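# Insert the steel peg into the block's hole

## Task

Push the steel peg fully down into the hole in the block so it stays seated on its own. The block must never shift more than 1.5 cm from its starting spot at any moment, or the attempt fails. Then open the gripper and pull the robot away, because a peg held in place only by the robot does not count.

## Robot and tools

Robot: two six-joint arms, left_arm and right_arm, each ending in a two-finger parallel gripper with a wrist camera. They sit on opposite sides of the table. Base poses in the scene frame: left_arm (-0.186, +0.530, +0.133) m, quat_wxyz (+0.751, 0, 0, -0.660). right_arm (+0.064, -0.572, +0.096) m, quat_wxyz (+0.676, 0, 0, +0.737). The names are labels only and do not mean image sides.

Frame: every pose uses one shared scene frame. The origin is at the table's centre, +z is up, the tabletop is at z = +0.020 m, and left_arm's base is on the +y side. Positions are in metres. Orientations are quaternions written w first (qw, qx, qy, qz). In a gripper's own frame the fingers point along +x and close along y. end_effector_position is the point midway between the finger pads, 3 to 4 cm behind the tips. Reported hand positions can be slightly wrong, more so when an arm reaches far.

Row format: 16 numbers covering both arms even if one is idle. They are left_arm x, y, z, qw, qx, qy, qz, opening, then the same eight for right_arm. Each pose is an absolute target in the scene frame, not an offset. Opening ranges from -1 to 1. +1 is fully open (0.088 m). Empty fingers touch at about -0.80, and lower values change nothing. Closing fully takes about 0.5 s. A target more than 0.6 m from the arm's last reported position, along any gripper axis, gets the call refused. To hold an arm still, resend the pose from the last result plus the wanted opening. To keep an orientation, keep sending your own target quaternion rather than the drifted reported one. Every control step, the controller limits the commanded pose to within 70 mm and 16 degrees of the measured pose. It favours position over orientation.

Tools:
- execute_actions: "actions" is a list with zero or one item.
  - An empty list only returns the current state, with pictures.
  - An action item has "rows" (1 to 15 rows) and "steps" (12 to 15, default 15). Each step is 1/30 s, and the last row repeats to fill the steps.
  - A wait item has only "steps" (up to 300). It is counted from the previous result, and your reply time is included in it.
  - Add "pictures": true to get images with a non-empty call.
  - The result arrives 12 steps before an action finishes. Those steps run while you write the next reply.
- move: "target" is one 16-number row of absolute poses. "speed" is 0.002 to 0.5 m/s (default 0.25), and rotation is limited to twice that value in rad/s. Each gripper travels in a straight line, and both arms finish together within 0.5 to 10 s. Nothing is avoided along the way, so check the path yourself. The opening is applied when the move starts. The result adds a "move:" line giving the ending (done, off_target, moving, held, fault), any limits (paced means the pose was clipped; held means steps were blocked, after which the arm may jump ahead quickly), and each gripper's distance from its target.
- wait: "seconds" from 0 to 10. Nothing new is commanded during it.
- zoom_image: "camera" is one of cam_head_left, cam_head_right, cam_left_wrist, cam_right_wrist (each 504x504). "region" is [x0, y0, x1, y1] in pixels, with the origin at the top-left, and is at most 504 by 504.
- read_manual: returns only URDF licence texts.
- finished_scene: "scene" is the number of the current scene. It ends the scene for good and reports whether the goal was met.

Results:
- The state line gives each gripper's position, quaternion and velocities.
- grip_measured is the finger opening on the command scale. It can be off by about 1 mm, and while squeezing something hard it reads up to 0.061 narrower than the pads actually are. To hold firmly, command about 0.07 below the reading.
- Joint positions ends with the gripper opening in metres.
- Joint torques and external torque estimates are noisy and include friction.
- "pose unreachable" and HELD mark steps whose command was altered or blocked.
- A "Hand target" line shows where the controller is currently driving each arm.
- Camera calibration (K, distortion, T_world_to_cam) was supplied and may be off by a few degrees or millimetres.

Limits:
- Joint ranges (rad): waist ±3.054, shoulder 0 to 3.142, elbow 0 to 2.356, wrist pitch ±1.571, wrist yaw ±1.571, wrist roll ±3.142.
- Load limits (N m): waist 17, shoulder 21.1, elbow 21, wrist pitch 5.55, wrist yaw 5.53, wrist roll 5.19. A carried object's weight counts toward them.
- Exceeding a load limit causes a TORQUE FAULT, which freezes that arm for 10 s.
- Holding loads heats the motors. A MOTOR HOT warning appears from 50 °C. At 95 °C the arm is held until it cools, and it can lose power if it does not cool in time.

Practical notes:
- Joint friction can leave the gripper short of its target or tilted, and tiny moves may not happen. Check the resulting pose after each motion and correct it.
- The clock keeps running while you think, so keep replies brief.
- Faster contact and targets set deeper past the contact point both push harder. Approach slowly near the block and peg.
- Loose objects may occasionally get nudged by outside disturbances.
- Avoid: shifting the block more than 1.5 cm, knocking anything off the table, dropping or slamming the peg, hard pushes, and letting the arms collide or press on each other.
- Quick, smooth, low-effort motion is preferred.

Each tool is called after ">>>" as name(argument=value, ...) on one line, values as JSON.

## Session

>>> execute_actions(actions=[])

Scene clock: 0.00 s of 4600.00 s.
left_arm: end_effector_position=(-0.1101, +0.2647, +0.1532) grip_measured=+1.000 end_effector_quat_wxyz=(+0.663, +0.338, +0.663, -0.078) end_effector_velocity=(+0.000, +0.002, +0.001) end_effector_angular_velocity=(+0.006, -0.013, +0.016) | right_arm: end_effector_position=(-0.2844, -0.5776, +0.2366) grip_measured=+1.000 end_effector_quat_wxyz=(+0.383, +0.078, +0.833, -0.392) end_effector_velocity=(+0.003, -0.000, -0.003) end_effector_angular_velocity=(-0.011, -0.013, -0.002)
Joint positions: left_arm=[ 0.057  1.976  1.232 -1.156 -0.17  -0.805  0.088] | right_arm=[ 1.403  1.319  0.817 -0.299 -0.228 -2.394  0.088]
Joint velocities: left_arm=[-0.002 -0.002 -0.002 -0.007 -0.007 -0.022  0.   ] | right_arm=[-0.002 -0.002 -0.007 -0.007 -0.007  0.007  0.   ]
Joint torques (N m, as the arm reports them, + toward a larger angle): no reading
External joint torques (N m, as the arm's controller estimates them; a push from outside toward a larger angle lowers the number): no reading
Heat: left arm: hottest waist 24 °C (+0.0 °C/min); right arm: hottest shoulder 23 °C (+0.0 °C/min).
Hand target (left_arm): -0.110, +0.265, +0.153; +0.663, +0.338, +0.663, -0.078
Hand target (right_arm): -0.284, -0.578, +0.237; +0.383, +0.078, +0.833, -0.392

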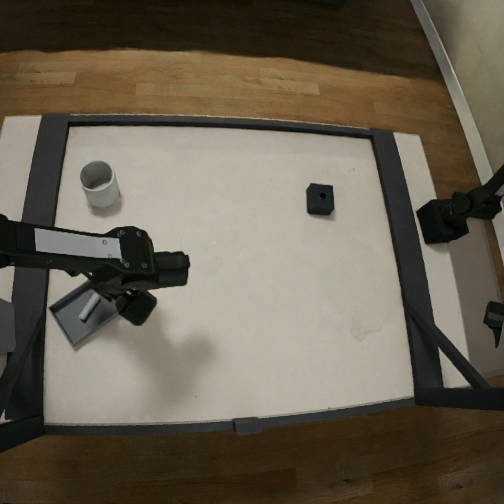

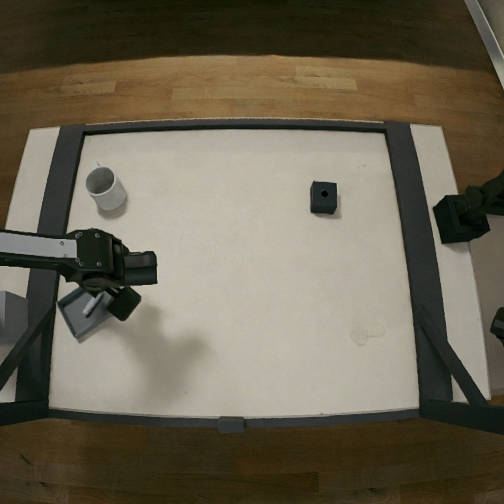

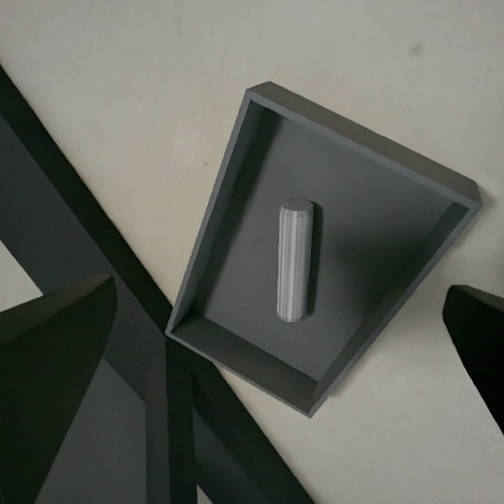

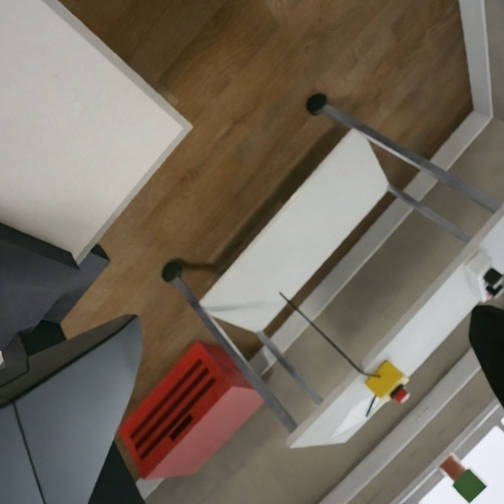

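>>> move(target=[-0.143,0.313,0.11,0.677,0.203,0.677,-0.203,0.1,-0.2844,-0.5776,0.2366,0.383,0.078,0.833,-0.392,1])

Scene clock: 2.87 s of 4600.00 s.
left_arm: end_effector_position=(-0.1433, +0.3123, +0.1087) grip_measured=+0.103 end_effector_quat_wxyz=(+0.678, +0.205, +0.677, -0.199) end_effector_velocity=(-0.001, +0.005, -0.003) end_effector_angular_velocity=(+0.006, +0.009, +0.010) | right_arm: end_effector_position=(-0.2844, -0.5776, +0.2366) grip_measured=+1.000 end_effector_quat_wxyz=(+0.383, +0.078, +0.833, -0.392) end_effector_velocity=(+0.004, -0.001, -0.003) end_effector_angular_velocity=(-0.012, -0.023, -0.002)
Joint positions: left_arm=[ 0.061  1.648  0.652 -0.582 -0.005 -0.802  0.044] | right_arm=[ 1.403  1.319  0.817 -0.299 -0.228 -2.394  0.088]
Joint velocities: left_arm=[ 0.002 -0.002 -0.017  0.007  0.007 -0.007 -0.   ] | right_arm=[-0.002 -0.002 -0.002 -0.022 -0.007  0.007  0.   ]
Joint torques (N m, as the arm reports them, + toward a larger angle): left_arm=[ 0.13 -5.45  2.93  0.48  0.06  0.19] | right_arm=[ 0.06 -5.27  7.89  1.06 -0.23  0.03]
External joint torques (N m, as the arm's controller estimates them; a push from outside toward a larger angle lowers the number): left_arm=[ 0.13 -0.83 -1.13  0.21  0.11  0.19] | right_arm=[ 0.07 -0.45  1.15 -0.33 -0.1   0.  ]
Heat: left arm: hottest waist 24 °C (+0.0 °C/min); right arm: hottest shoulder 23 °C (+0.0 °C/min).
Hand target (left_arm): -0.143, +0.313, +0.110; +0.678, +0.203, +0.677, -0.203
Hand target (right_arm): -0.284, -0.578, +0.237; +0.383, +0.078, +0.833, -0.392
Off the commanded pose (left_arm): 0.002 m, 1 deg.
Off the commanded pose (right_arm): 0.000 m, 0 deg.
Kept back: nothing.
move: done
camera_calibration (this result's frames):
cam_left_wrist: T_world_to_cam=[[-0.511116, -0.859261, 0.0207815, 0.196972], [-0.794778, 0.481689, 0.369193, -0.277777], [-0.327243, 0.172184, -0.92912, 0.0699401], [0, 0, 0, 1]] pos_world=[-0.0972086, 0.29101, 0.163443]

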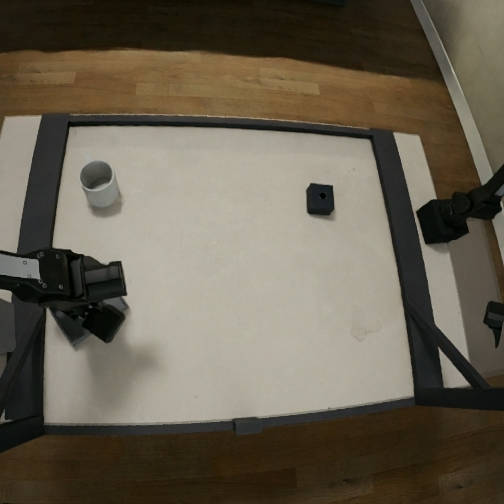

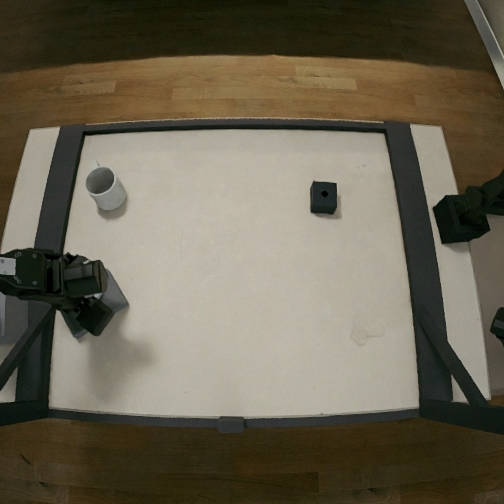

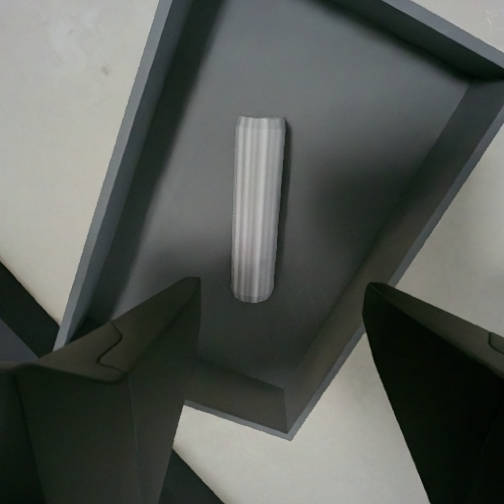

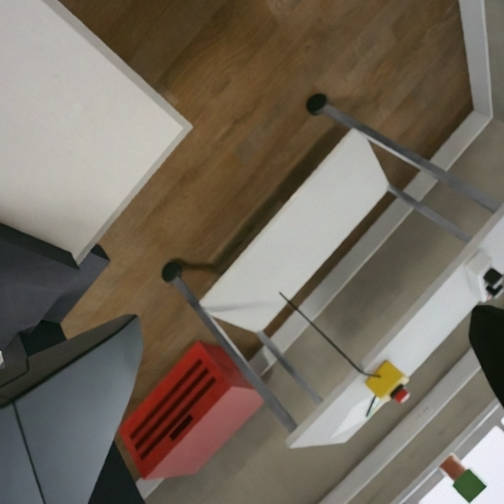

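>>> move(target=[-0.142,0.3205,0.066,0.677,0.203,0.677,-0.203,0.0,-0.2844,-0.5776,0.2366,0.383,0.078,0.833,-0.392,1], speed=0.06)

Scene clock: 4.63 s of 4600.00 s.
left_arm: end_effector_position=(-0.1416, +0.3178, +0.0681) grip_measured=+0.003 end_effector_quat_wxyz=(+0.680, +0.199, +0.676, -0.204) end_effector_velocity=(+0.003, +0.004, -0.001) end_effector_angular_velocity=(+0.016, -0.019, +0.010) | right_arm: end_effector_position=(-0.2844, -0.5776, +0.2366) grip_measured=+1.000 end_effector_quat_wxyz=(+0.383, +0.078, +0.833, -0.392) end_effector_velocity=(+0.003, +0.001, -0.003) end_effector_angular_velocity=(-0.011, -0.013, -0.007)
Joint positions: left_arm=[ 0.075  1.776  0.56  -0.346 -0.002 -0.789  0.039] | right_arm=[ 1.403  1.319  0.817 -0.299 -0.228 -2.394  0.088]
Joint velocities: left_arm=[ 0.002  0.002 -0.002 -0.007 -0.022 -0.007  0.   ] | right_arm=[-0.007 -0.002 -0.007 -0.007 -0.007  0.007  0.   ]
Joint torques (N m, as the arm reports them, + toward a larger angle): left_arm=[ 0.11 -3.93  2.34  0.47  0.03  0.21] | right_arm=[ 0.03 -5.23  7.82  1.06 -0.24  0.04]
External joint torques (N m, as the arm's controller estimates them; a push from outside toward a larger angle lowers the number): left_arm=[ 0.08  0.83 -0.88  0.17  0.09  0.21] | right_arm=[ 0.06 -0.41  1.08 -0.32 -0.11  0.01]
Heat: left arm: hottest waist 24 °C (+0.0 °C/min); right arm: hottest shoulder 23 °C (+0.0 °C/min).
Hand target (left_arm): -0.142, +0.320, +0.066; +0.677, +0.203, +0.677, -0.203
Hand target (right_arm): -0.284, -0.578, +0.237; +0.383, +0.078, +0.833, -0.392
Off the commanded pose (left_arm): 0.003 m, 1 deg.
Off the commanded pose (right_arm): 0.000 m, 0 deg.
Kept back: nothing.
move: done
camera_calibration (this result's frames):
cam_left_wrist: T_world_to_cam=[[-0.510486, -0.859207, 0.0341775, 0.202552], [-0.79547, 0.486965, 0.360684, -0.265378], [-0.326546, 0.156937, -0.932062, 0.0370015], [0, 0, 0, 1]] pos_world=[-0.0956179, 0.297457, 0.123283]

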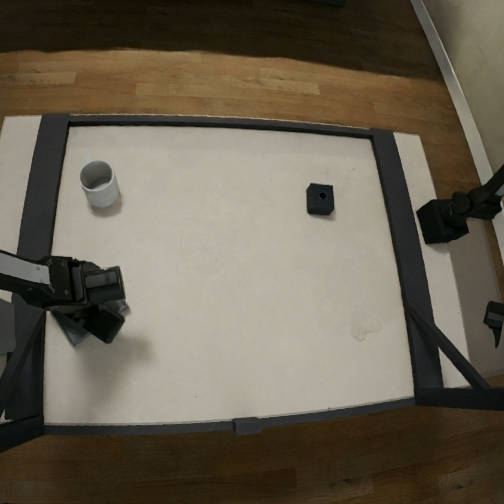

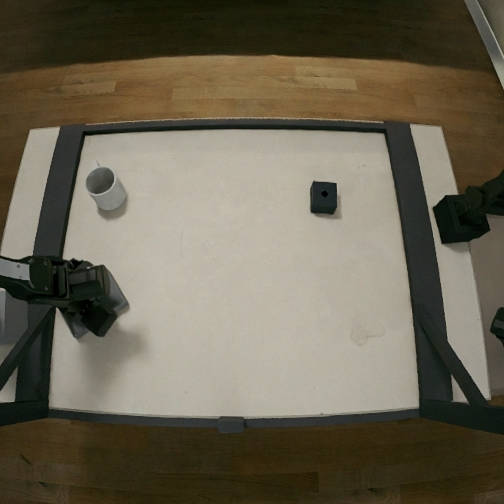

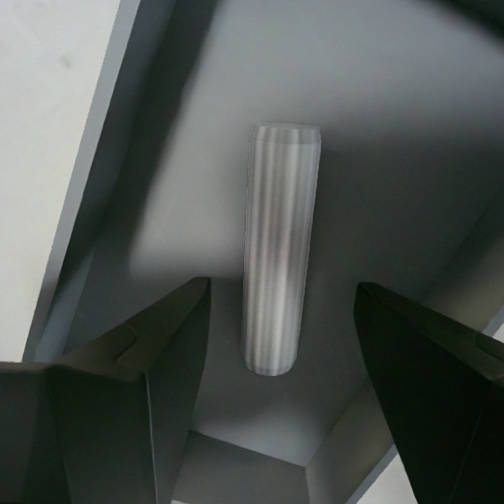

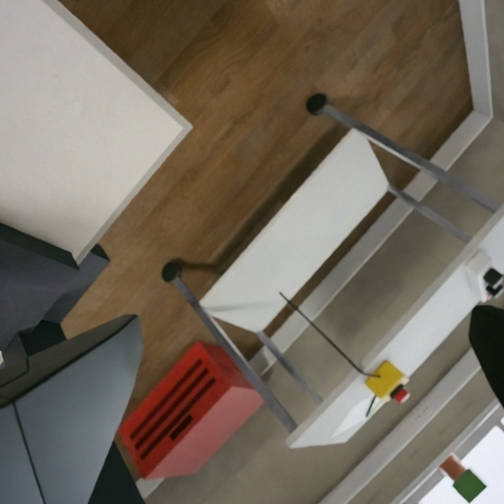

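Lower a bit more.

>>> move(target=[-0.142,0.322,0.058,0.677,0.203,0.677,-0.203,0.0,-0.2844,-0.5776,0.2366,0.383,0.078,0.833,-0.392,1], speed=0.02)

>>> move(target=[-0.142,0.322,0.060,0.677,0.203,0.677,-0.203,-0.6,-0.2844,-0.5776,0.2366,0.383,0.078,0.833,-0.392,1], speed=0.02)

Scene clock: 5.80 s of 4600.00 s.
left_arm: end_effector_position=(-0.1417, +0.3186, +0.0616) grip_measured=+0.003 end_effector_quat_wxyz=(+0.680, +0.198, +0.676, -0.205) end_effector_velocity=(+0.000, +0.001, -0.000) end_effector_angular_velocity=(-0.001, -0.008, -0.010) | right_arm: end_effector_position=(-0.2844, -0.5776, +0.2366) grip_measured=+1.000 end_effector_quat_wxyz=(+0.383, +0.078, +0.833, -0.392) end_effector_velocity=(-0.001, -0.002, +0.003) end_effector_angular_velocity=(+0.001, +0.014, +0.013)
Joint positions: left_arm=[ 0.076  1.801  0.547 -0.305 -0.001 -0.788  0.039] | right_arm=[ 1.403  1.319  0.817 -0.299 -0.228 -2.394  0.088]
Joint velocities: left_arm=[-0.002 -0.002 -0.007  0.007 -0.007  0.007 -0.   ] | right_arm=[ 0.002 -0.002  0.002  0.007 -0.007 -0.007  0.   ]
Joint torques (N m, as the arm reports them, + toward a larger angle): left_arm=[ 0.1  -3.23  1.81  0.81 -0.02  0.2 ] | right_arm=[-0.04 -5.23  7.88  1.06 -0.23  0.03]
External joint torques (N m, as the arm's controller estimates them; a push from outside toward a larger angle lowers the number): left_arm=[ 0.1   1.54 -1.3   0.49  0.03  0.2 ] | right_arm=[-0.07 -0.42  1.1  -0.34 -0.08  0.  ]
Heat: left arm: hottest waist 24 °C (+0.0 °C/min); right arm: hottest shoulder 23 °C (+0.0 °C/min).
Hand target (left_arm): -0.142, +0.322, +0.058; +0.677, +0.203, +0.677, -0.203
Hand target (right_arm): -0.284, -0.578, +0.237; +0.383, +0.078, +0.833, -0.392
Off the commanded pose (left_arm): 0.005 m, 1 deg.
Off the commanded pose (right_arm): 0.000 m, 0 deg.
Kept back: nothing.
move: done
camera_calibration (this result's frames):
cam_left_wrist: T_world_to_cam=[[-0.510471, -0.859067, 0.0377267, 0.20322], [-0.79518, 0.488297, 0.359519, -0.263821], [-0.327273, 0.153524, -0.932375, 0.0317638], [0, 0, 0, 1]] pos_world=[-0.0956516, 0.298526, 0.116798]

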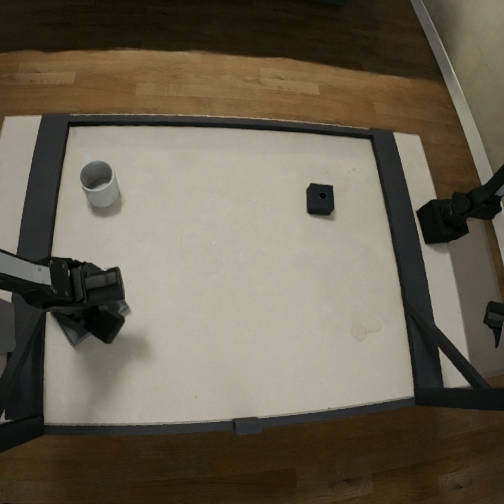

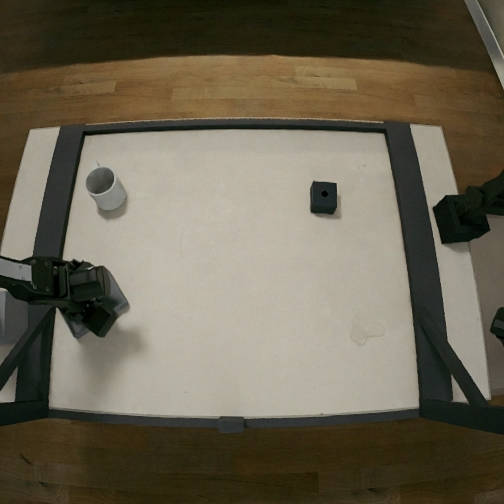

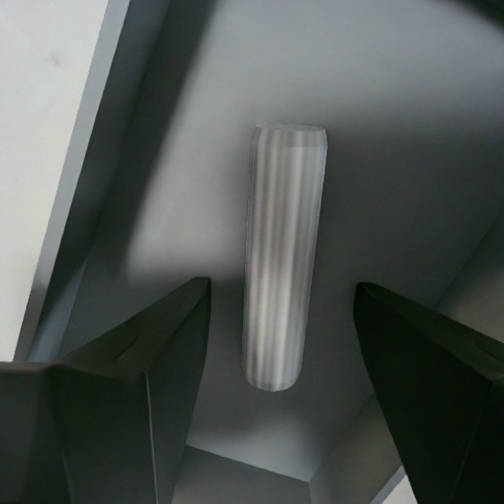

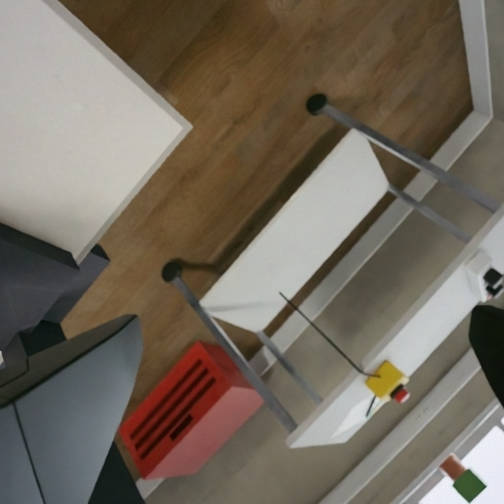

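Scene clock: 6.50 s of 4600.00 s.
left_arm: end_effector_position=(-0.1422, +0.3179, +0.0617) grip_measured=-0.514 end_effector_quat_wxyz=(+0.679, +0.197, +0.676, -0.207) end_effector_velocity=(-0.001, +0.003, +0.000) end_effector_angular_velocity=(+0.006, +0.009, +0.010) | right_arm: end_effector_position=(-0.2844, -0.5776, +0.2366) grip_measured=+1.000 end_effector_quat_wxyz=(+0.383, +0.078, +0.833, -0.392) end_effector_velocity=(+0.001, -0.000, -0.001) end_effector_angular_velocity=(+0.000, +0.004, +0.008)
Joint positions: left_arm=[ 0.076  1.801  0.548 -0.303  0.003 -0.787  0.014] | right_arm=[ 1.403  1.319  0.817 -0.299 -0.228 -2.394  0.088]
Joint velocities: left_arm=[ 0.002 -0.007 -0.007 -0.007  0.007 -0.007 -0.   ] | right_arm=[-0.002 -0.002 -0.007  0.007 -0.007 -0.007  0.   ]
Joint torques (N m, as the arm reports them, + toward a larger angle): left_arm=[ 0.16 -4.1   2.04  0.   -0.09  0.2 ] | right_arm=[-0.03 -5.2   7.9   1.06 -0.25  0.04]
External joint torques (N m, as the arm's controller estimates them; a push from outside toward a larger angle lowers the number): left_arm=[ 0.15  0.69 -1.05 -0.31 -0.04  0.2 ] | right_arm=[-0.01 -0.38  1.14 -0.34 -0.11  0.01]
Heat: left arm: hottest waist 24 °C (+0.0 °C/min); right arm: hottest shoulder 23 °C (+0.0 °C/min).
Hand target (left_arm): -0.142, +0.322, +0.060; +0.677, +0.203, +0.677, -0.203
Hand target (right_arm): -0.284, -0.578, +0.237; +0.383, +0.078, +0.833, -0.392
Off the commanded pose (left_arm): 0.004 m, 1 deg.
Off the commanded pose (right_arm): 0.000 m, 0 deg.
Kept back: nothing.
move: done
camera_calibration (this result's frames):
cam_left_wrist: T_world_to_cam=[[-0.511042, -0.858516, 0.0422655, 0.201749], [-0.793636, 0.490164, 0.360392, -0.26429], [-0.330119, 0.150632, -0.931843, 0.0322552], [0, 0, 0, 1]] pos_world=[-0.0959998, 0.297892, 0.116778]

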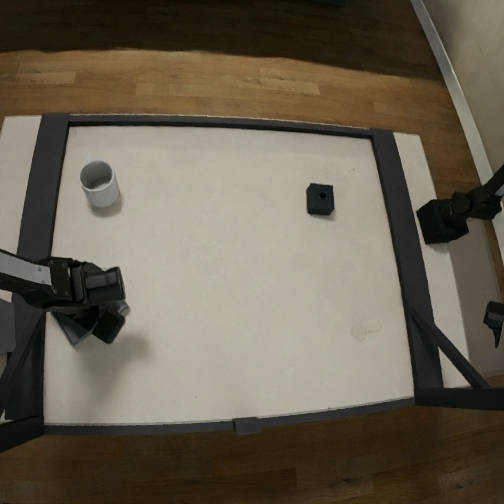

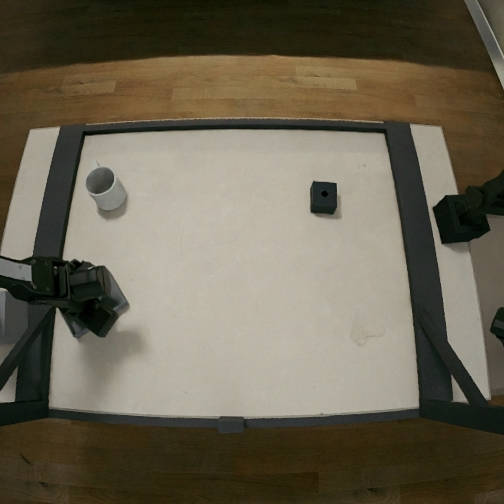

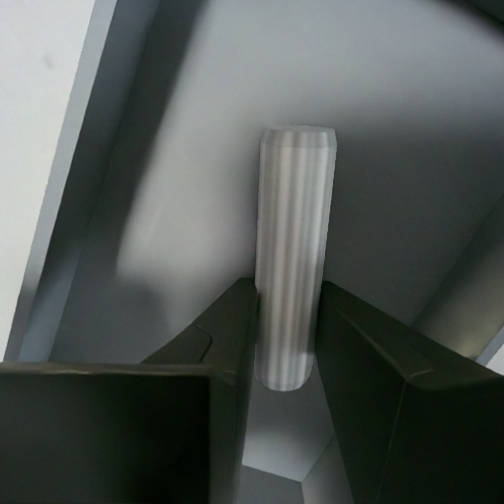

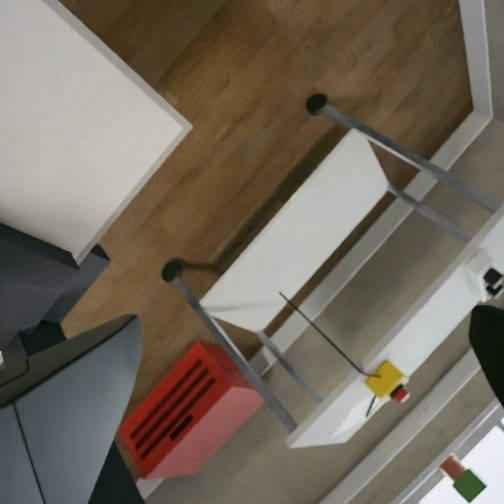

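>>> move(target=[-0.142,0.32,0.16,0.677,0.203,0.677,-0.203,-0.6,-0.1,-0.35,0.25,0.0817,-0.6206,-0.7733,0.1018,0.3], speed=0.2)

>>> move(target=[-0.08,0.08,0.2,0.5515,0.4426,0.5515,-0.4426,-0.6,-0.05,-0.056,0.172,0.0817,-0.6206,-0.7733,0.1018,0.3], speed=0.2)

Scene clock: 11.60 s of 4600.00 s.
left_arm: end_effector_position=(-0.1435, +0.3247, +0.1553) grip_measured=-0.514 end_effector_quat_wxyz=(+0.673, +0.208, +0.682, -0.196) end_effector_velocity=(+0.000, +0.001, +0.001) end_effector_angular_velocity=(+0.004, -0.007, -0.010) | right_arm: end_effector_position=(-0.1026, -0.3505, +0.2537) grip_measured=+0.302 end_effector_quat_wxyz=(-0.091, +0.615, +0.776, -0.107) end_effector_velocity=(-0.001, +0.000, -0.003) end_effector_angular_velocity=(+0.009, -0.015, +0.014)
Joint positions: left_arm=[ 0.076  1.48   0.716 -0.827  0.002 -0.787  0.014] | right_arm=[ 0.97   1.202  0.078  1.139  0.827 -2.871  0.054]
Joint velocities: left_arm=[-0.002 -0.002  0.002 -0.007 -0.007  0.007 -0.   ] | right_arm=[-0.007  0.032 -0.012  0.051 -0.022 -0.022 -0.   ]
Joint torques (N m, as the arm reports them, + toward a larger angle): left_arm=[ 0.02 -5.14  5.74  0.06 -0.06  0.14] | right_arm=[-0.51 -1.97  4.9   1.39  0.07 -0.17]
External joint torques (N m, as the arm's controller estimates them; a push from outside toward a larger angle lowers the number): left_arm=[ 0.02 -1.04  0.97 -0.2  -0.02  0.14] | right_arm=[-0.52  0.39 -0.25 -0.19  0.08 -0.18]
Heat: left arm: hottest waist 24 °C (+0.0 °C/min); right arm: hottest shoulder 24 °C (+5.2 °C/min).
Hand target (left_arm): -0.142, +0.321, +0.160; +0.677, +0.203, +0.677, -0.203
Hand target (right_arm): -0.100, -0.350, +0.250; -0.085, +0.618, +0.774, -0.103
Off the commanded pose (left_arm): 0.007 m, 1 deg.
Off the commanded pose (right_arm): 0.004 m, 1 deg.
Kept back: nothing.
move: done
camera_calibration (this result's frames):
cam_left_wrist: T_world_to_cam=[[-0.510858, -0.859518, 0.0158751, 0.207446], [-0.791263, 0.477348, 0.382154, -0.301295], [-0.336047, 0.182665, -0.923962, 0.105565], [0, 0, 0, 1]] pos_world=[-0.0969534, 0.302844, 0.209386]
cam_right_wrist: T_world_to_cam=[[-0.918865, -0.206799, 0.336039, -0.239061], [0.382041, -0.25335, 0.88874, -0.246448], [-0.098655, 0.945012, 0.3118, 0.326629], [0, 0, 0, 1]] pos_world=[-0.0932879, -0.420543, 0.197519]

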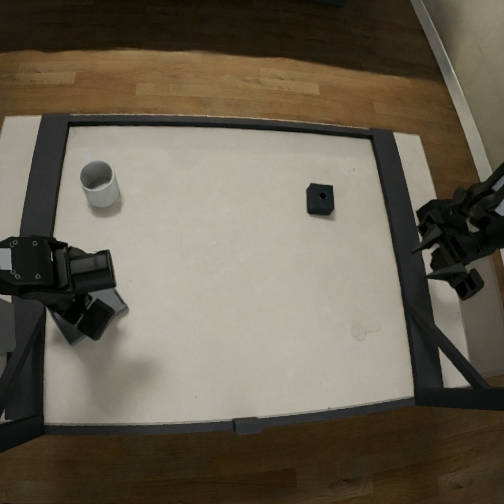

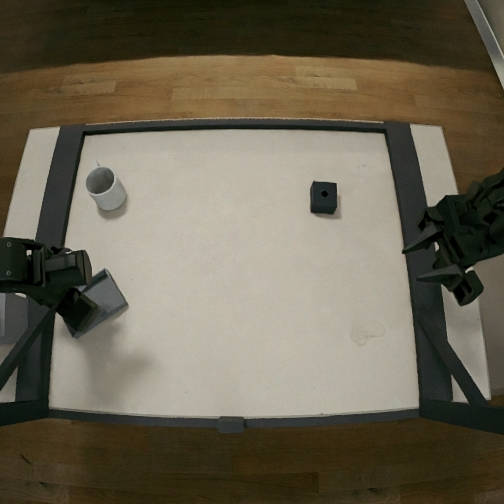

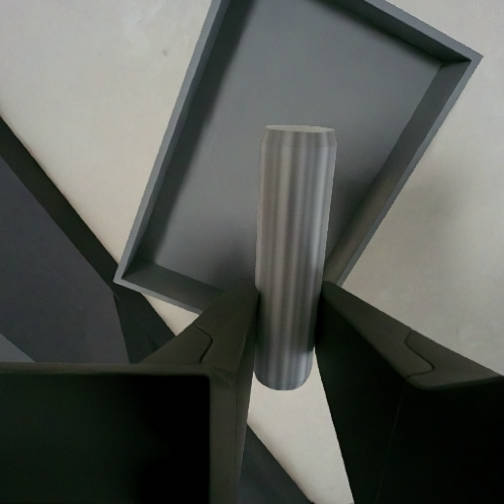

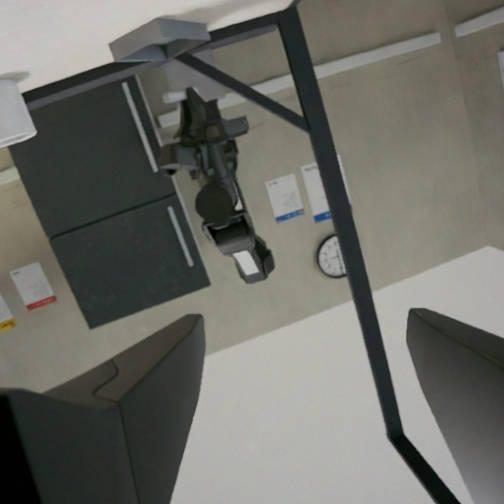

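Scene clock: 14.03 s of 4600.00 s.
left_arm: end_effector_position=(-0.0809, +0.0824, +0.2020) grip_measured=-0.514 end_effector_quat_wxyz=(+0.552, +0.441, +0.553, -0.441) end_effector_velocity=(-0.000, +0.001, +0.003) end_effector_angular_velocity=(+0.018, -0.003, -0.010) | right_arm: end_effector_position=(-0.0526, -0.0577, +0.1798) grip_measured=+0.302 end_effector_quat_wxyz=(-0.088, +0.620, +0.773, -0.100) end_effector_velocity=(+0.002, +0.001, -0.008) end_effector_angular_velocity=(-0.037, -0.001, -0.010)
Joint positions: left_arm=[ 0.102  2.364  2.116 -1.324  0.     0.007  0.014] | right_arm=[ 0.14   2.28   0.954  1.338  0.007 -2.876  0.054]
Joint velocities: left_arm=[-0.002  0.012  0.032 -0.037 -0.007  0.007 -0.   ] | right_arm=[-0.002  0.002  0.002 -0.037  0.007  0.007 -0.   ]
Joint torques (N m, as the arm reports them, + toward a larger angle): left_arm=[ 0.13 -9.63  6.42  0.11 -0.01  0.31] | right_arm=[-0.15 -8.4   5.84  1.21 -0.09 -0.15]
External joint torques (N m, as the arm's controller estimates them; a push from outside toward a larger angle lowers the number): left_arm=[ 0.04  0.97  0.98 -0.19  0.01  0.31] | right_arm=[-0.1   1.08  1.43 -0.57 -0.09 -0.16]
Heat: left arm: hottest waist 24 °C (+0.0 °C/min); right arm: hottest shoulder 24 °C (+4.3 °C/min).
Hand target (left_arm): -0.079, +0.081, +0.202; +0.552, +0.443, +0.551, -0.443
Hand target (right_arm): -0.052, -0.057, +0.174; -0.081, +0.621, +0.773, -0.101
Off the commanded pose (left_arm): 0.003 m, 0 deg.
Off the commanded pose (right_arm): 0.008 m, 1 deg.
Kept back: nothing.
move: done
camera_calibration (this result's frames):
cam_left_wrist: T_world_to_cam=[[-0.96454, -0.262286, 0.0294614, -0.0581855], [-0.233472, 0.899941, 0.368234, -0.14079], [-0.123096, 0.348298, -0.929266, 0.218739], [0, 0, 0, 1]] pos_world=[-0.0620669, 0.0352553, 0.256825]
cam_right_wrist: T_world_to_cam=[[-0.925969, -0.198669, 0.321111, -0.104961], [0.365932, -0.262367, 0.892893, -0.12784], [-0.0931418, 0.944296, 0.315643, 0.0774458], [0, 0, 0, 1]] pos_world=[-0.0431964, -0.127525, 0.123406]

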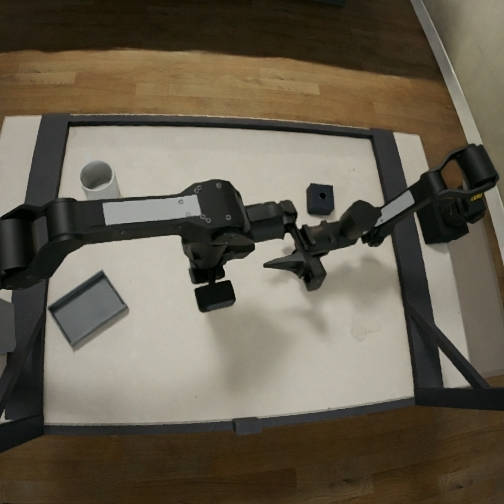

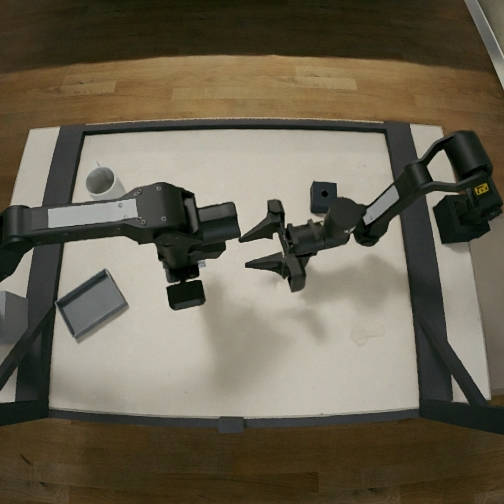

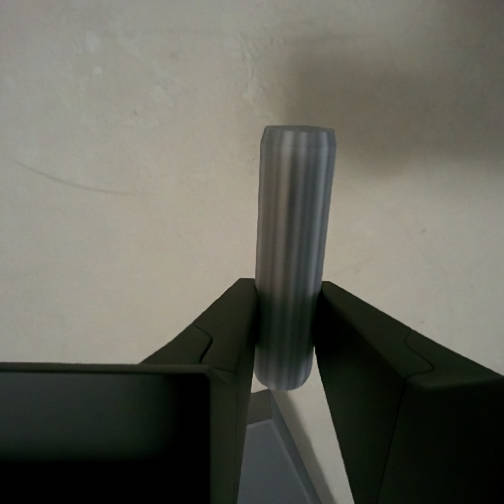

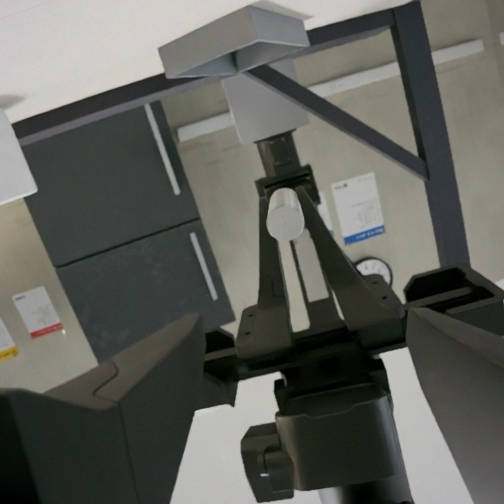

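>>> move(target=[-0.08,0.08,0.2,0.5515,0.4426,0.5515,-0.4426,-0.6,-0.066,-0.012,0.155,0.0817,-0.6206,-0.7733,0.1018,0.3], speed=0.08)

Scene clock: 15.90 s of 4600.00 s.
left_arm: end_effector_position=(-0.0808, +0.0823, +0.2009) grip_measured=-0.514 end_effector_quat_wxyz=(+0.551, +0.442, +0.554, -0.440) end_effector_velocity=(+0.000, -0.001, +0.000) end_effector_angular_velocity=(-0.005, -0.009, +0.005) | right_arm: end_effector_position=(-0.0645, -0.0123, +0.1627) grip_measured=+0.302 end_effector_quat_wxyz=(-0.088, +0.620, +0.773, -0.099) end_effector_velocity=(-0.000, +0.002, +0.002) end_effector_angular_velocity=(+0.007, -0.021, +0.005)
Joint positions: left_arm=[ 0.102  2.368  2.119 -1.326  0.     0.007  0.014] | right_arm=[ 0.144  2.431  1.191  1.254  0.012 -2.876  0.054]
Joint velocities: left_arm=[-0.002 -0.002 -0.002  0.007 -0.007 -0.007  0.   ] | right_arm=[-0.002 -0.002  0.007 -0.007 -0.007 -0.022 -0.   ]
Joint torques (N m, as the arm reports them, + toward a larger angle): left_arm=[ 0.03 -9.39  6.33  0.42  0.03  0.17] | right_arm=[ 0.29 -9.41  6.35  1.23  0.06 -0.12]
External joint torques (N m, as the arm's controller estimates them; a push from outside toward a larger angle lowers the number): left_arm=[0.11 1.4  0.82 0.11 0.03 0.17] | right_arm=[ 0.29  1.32  1.53 -0.56  0.06 -0.12]
Heat: left arm: hottest shoulder 25 °C (+3.8 °C/min); right arm: hottest shoulder 24 °C (+3.8 °C/min).
Hand target (left_arm): -0.080, +0.080, +0.200; +0.552, +0.443, +0.551, -0.443
Hand target (right_arm): -0.066, -0.012, +0.155; -0.082, +0.621, +0.773, -0.102
Off the commanded pose (left_arm): 0.003 m, 0 deg.
Off the commanded pose (right_arm): 0.008 m, 1 deg.
Kept back: nothing.
move: done
camera_calibration (this result's frames):
cam_left_wrist: T_world_to_cam=[[-0.964617, -0.262016, 0.0293419, -0.0581594], [-0.232839, 0.898794, 0.371423, -0.140774], [-0.123691, 0.351449, -0.928, 0.217144], [0, 0, 0, 1]] pos_world=[-0.0620203, 0.0349729, 0.255503]
cam_right_wrist: T_world_to_cam=[[-0.926019, -0.198317, 0.321183, -0.10154], [0.366012, -0.263629, 0.892488, -0.0962445], [-0.0923222, 0.944018, 0.316712, 0.0386924], [0, 0, 0, 1]] pos_world=[-0.0552288, -0.0820362, 0.106256]

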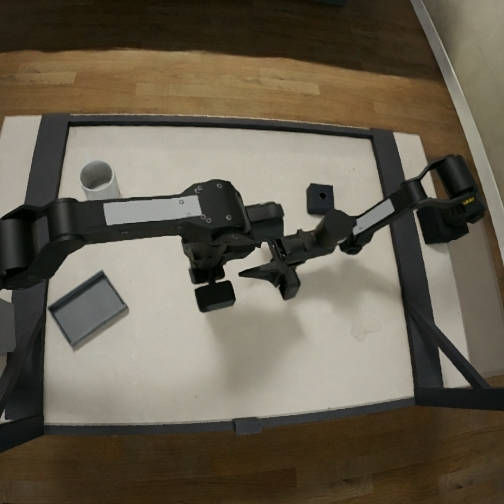

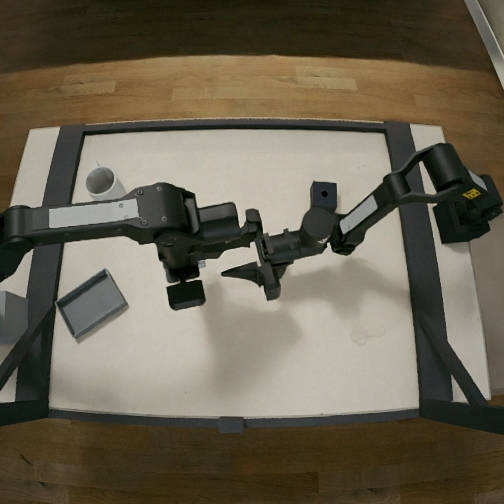

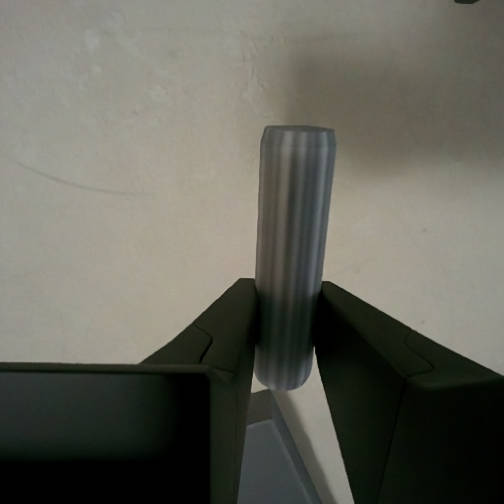

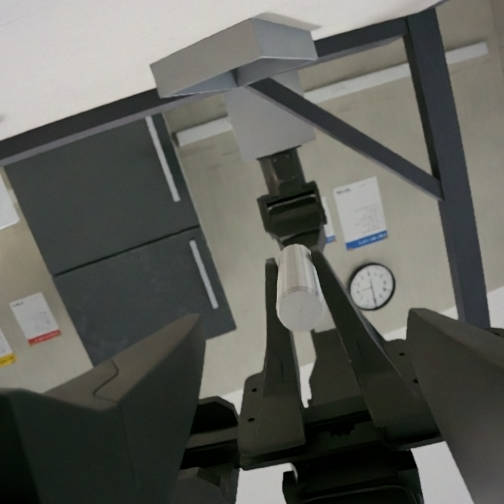

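>>> move(target=[-0.08,0.08,0.2,0.5515,0.4426,0.5515,-0.4426,-0.6,-0.075,0.032,0.159,0.0817,-0.6206,-0.7733,0.1018,0.3], speed=0.05)

Scene clock: 17.63 s of 4600.00 s.
left_arm: end_effector_position=(-0.0808, +0.0823, +0.2009) grip_measured=-0.514 end_effector_quat_wxyz=(+0.551, +0.442, +0.554, -0.440) end_effector_velocity=(+0.000, -0.002, +0.002) end_effector_angular_velocity=(-0.010, -0.010, -0.010) | right_arm: end_effector_position=(-0.0747, +0.0313, +0.1678) grip_measured=+0.302 end_effector_quat_wxyz=(-0.088, +0.620, +0.773, -0.099) end_effector_velocity=(+0.000, +0.000, -0.002) end_effector_angular_velocity=(-0.006, -0.009, +0.005)
Joint positions: left_arm=[ 0.102  2.368  2.119 -1.326  0.     0.007  0.014] | right_arm=[ 0.144  2.518  1.43   1.103  0.012 -2.876  0.054]
Joint velocities: left_arm=[-0.002 -0.002  0.002  0.007 -0.007  0.007 -0.   ] | right_arm=[-0.002  0.002  0.002 -0.007 -0.007 -0.007 -0.   ]
Joint torques (N m, as the arm reports them, + toward a larger angle): left_arm=[ 0.03 -9.41  6.42  0.41  0.01  0.18] | right_arm=[  0.04 -10.37   7.3    1.24  -0.06  -0.13]
External joint torques (N m, as the arm's controller estimates them; a push from outside toward a larger angle lowers the number): left_arm=[0.05 1.37 0.87 0.08 0.02 0.17] | right_arm=[ 0.04  1.51  1.77 -0.57 -0.06 -0.14]
Heat: left arm: hottest shoulder 25 °C (+3.4 °C/min); right arm: hottest shoulder 25 °C (+6.8 °C/min).
Hand target (left_arm): -0.080, +0.080, +0.200; +0.552, +0.443, +0.551, -0.443
Hand target (right_arm): -0.075, +0.032, +0.159; -0.082, +0.621, +0.773, -0.102
Off the commanded pose (left_arm): 0.003 m, 0 deg.
Off the commanded pose (right_arm): 0.009 m, 1 deg.
Kept back: nothing.
move: off_target (right_arm)
camera_calibration (this result's frames):
cam_left_wrist: T_world_to_cam=[[-0.964617, -0.262016, 0.0293419, -0.0581594], [-0.232839, 0.898794, 0.371423, -0.140774], [-0.123691, 0.351449, -0.928, 0.217144], [0, 0, 0, 1]] pos_world=[-0.0620203, 0.0349729, 0.255503]
cam_right_wrist: T_world_to_cam=[[-0.925964, -0.198556, 0.321197, -0.103922], [0.366167, -0.264292, 0.892228, -0.0854646], [-0.0922672, 0.943782, 0.317429, -0.00506274], [0, 0, 0, 1]] pos_world=[-0.0654009, -0.0384438, 0.11124]

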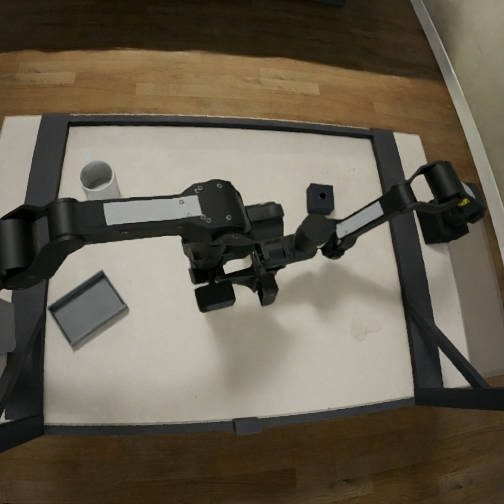

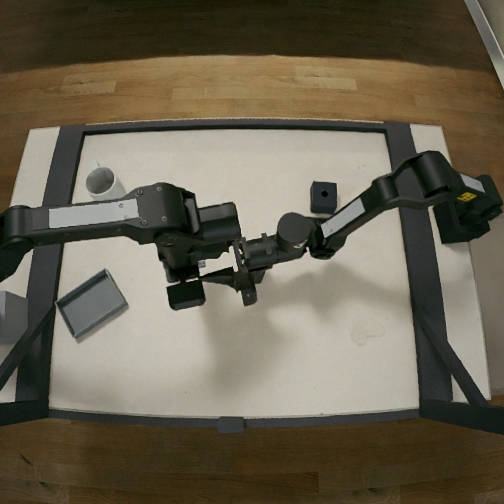

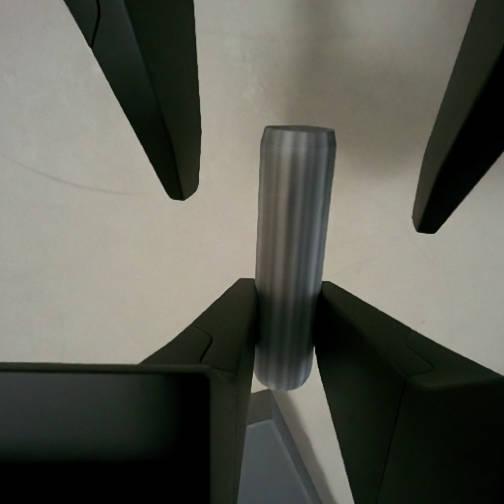

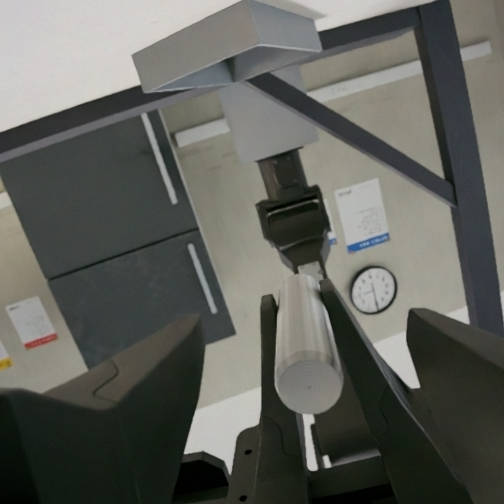

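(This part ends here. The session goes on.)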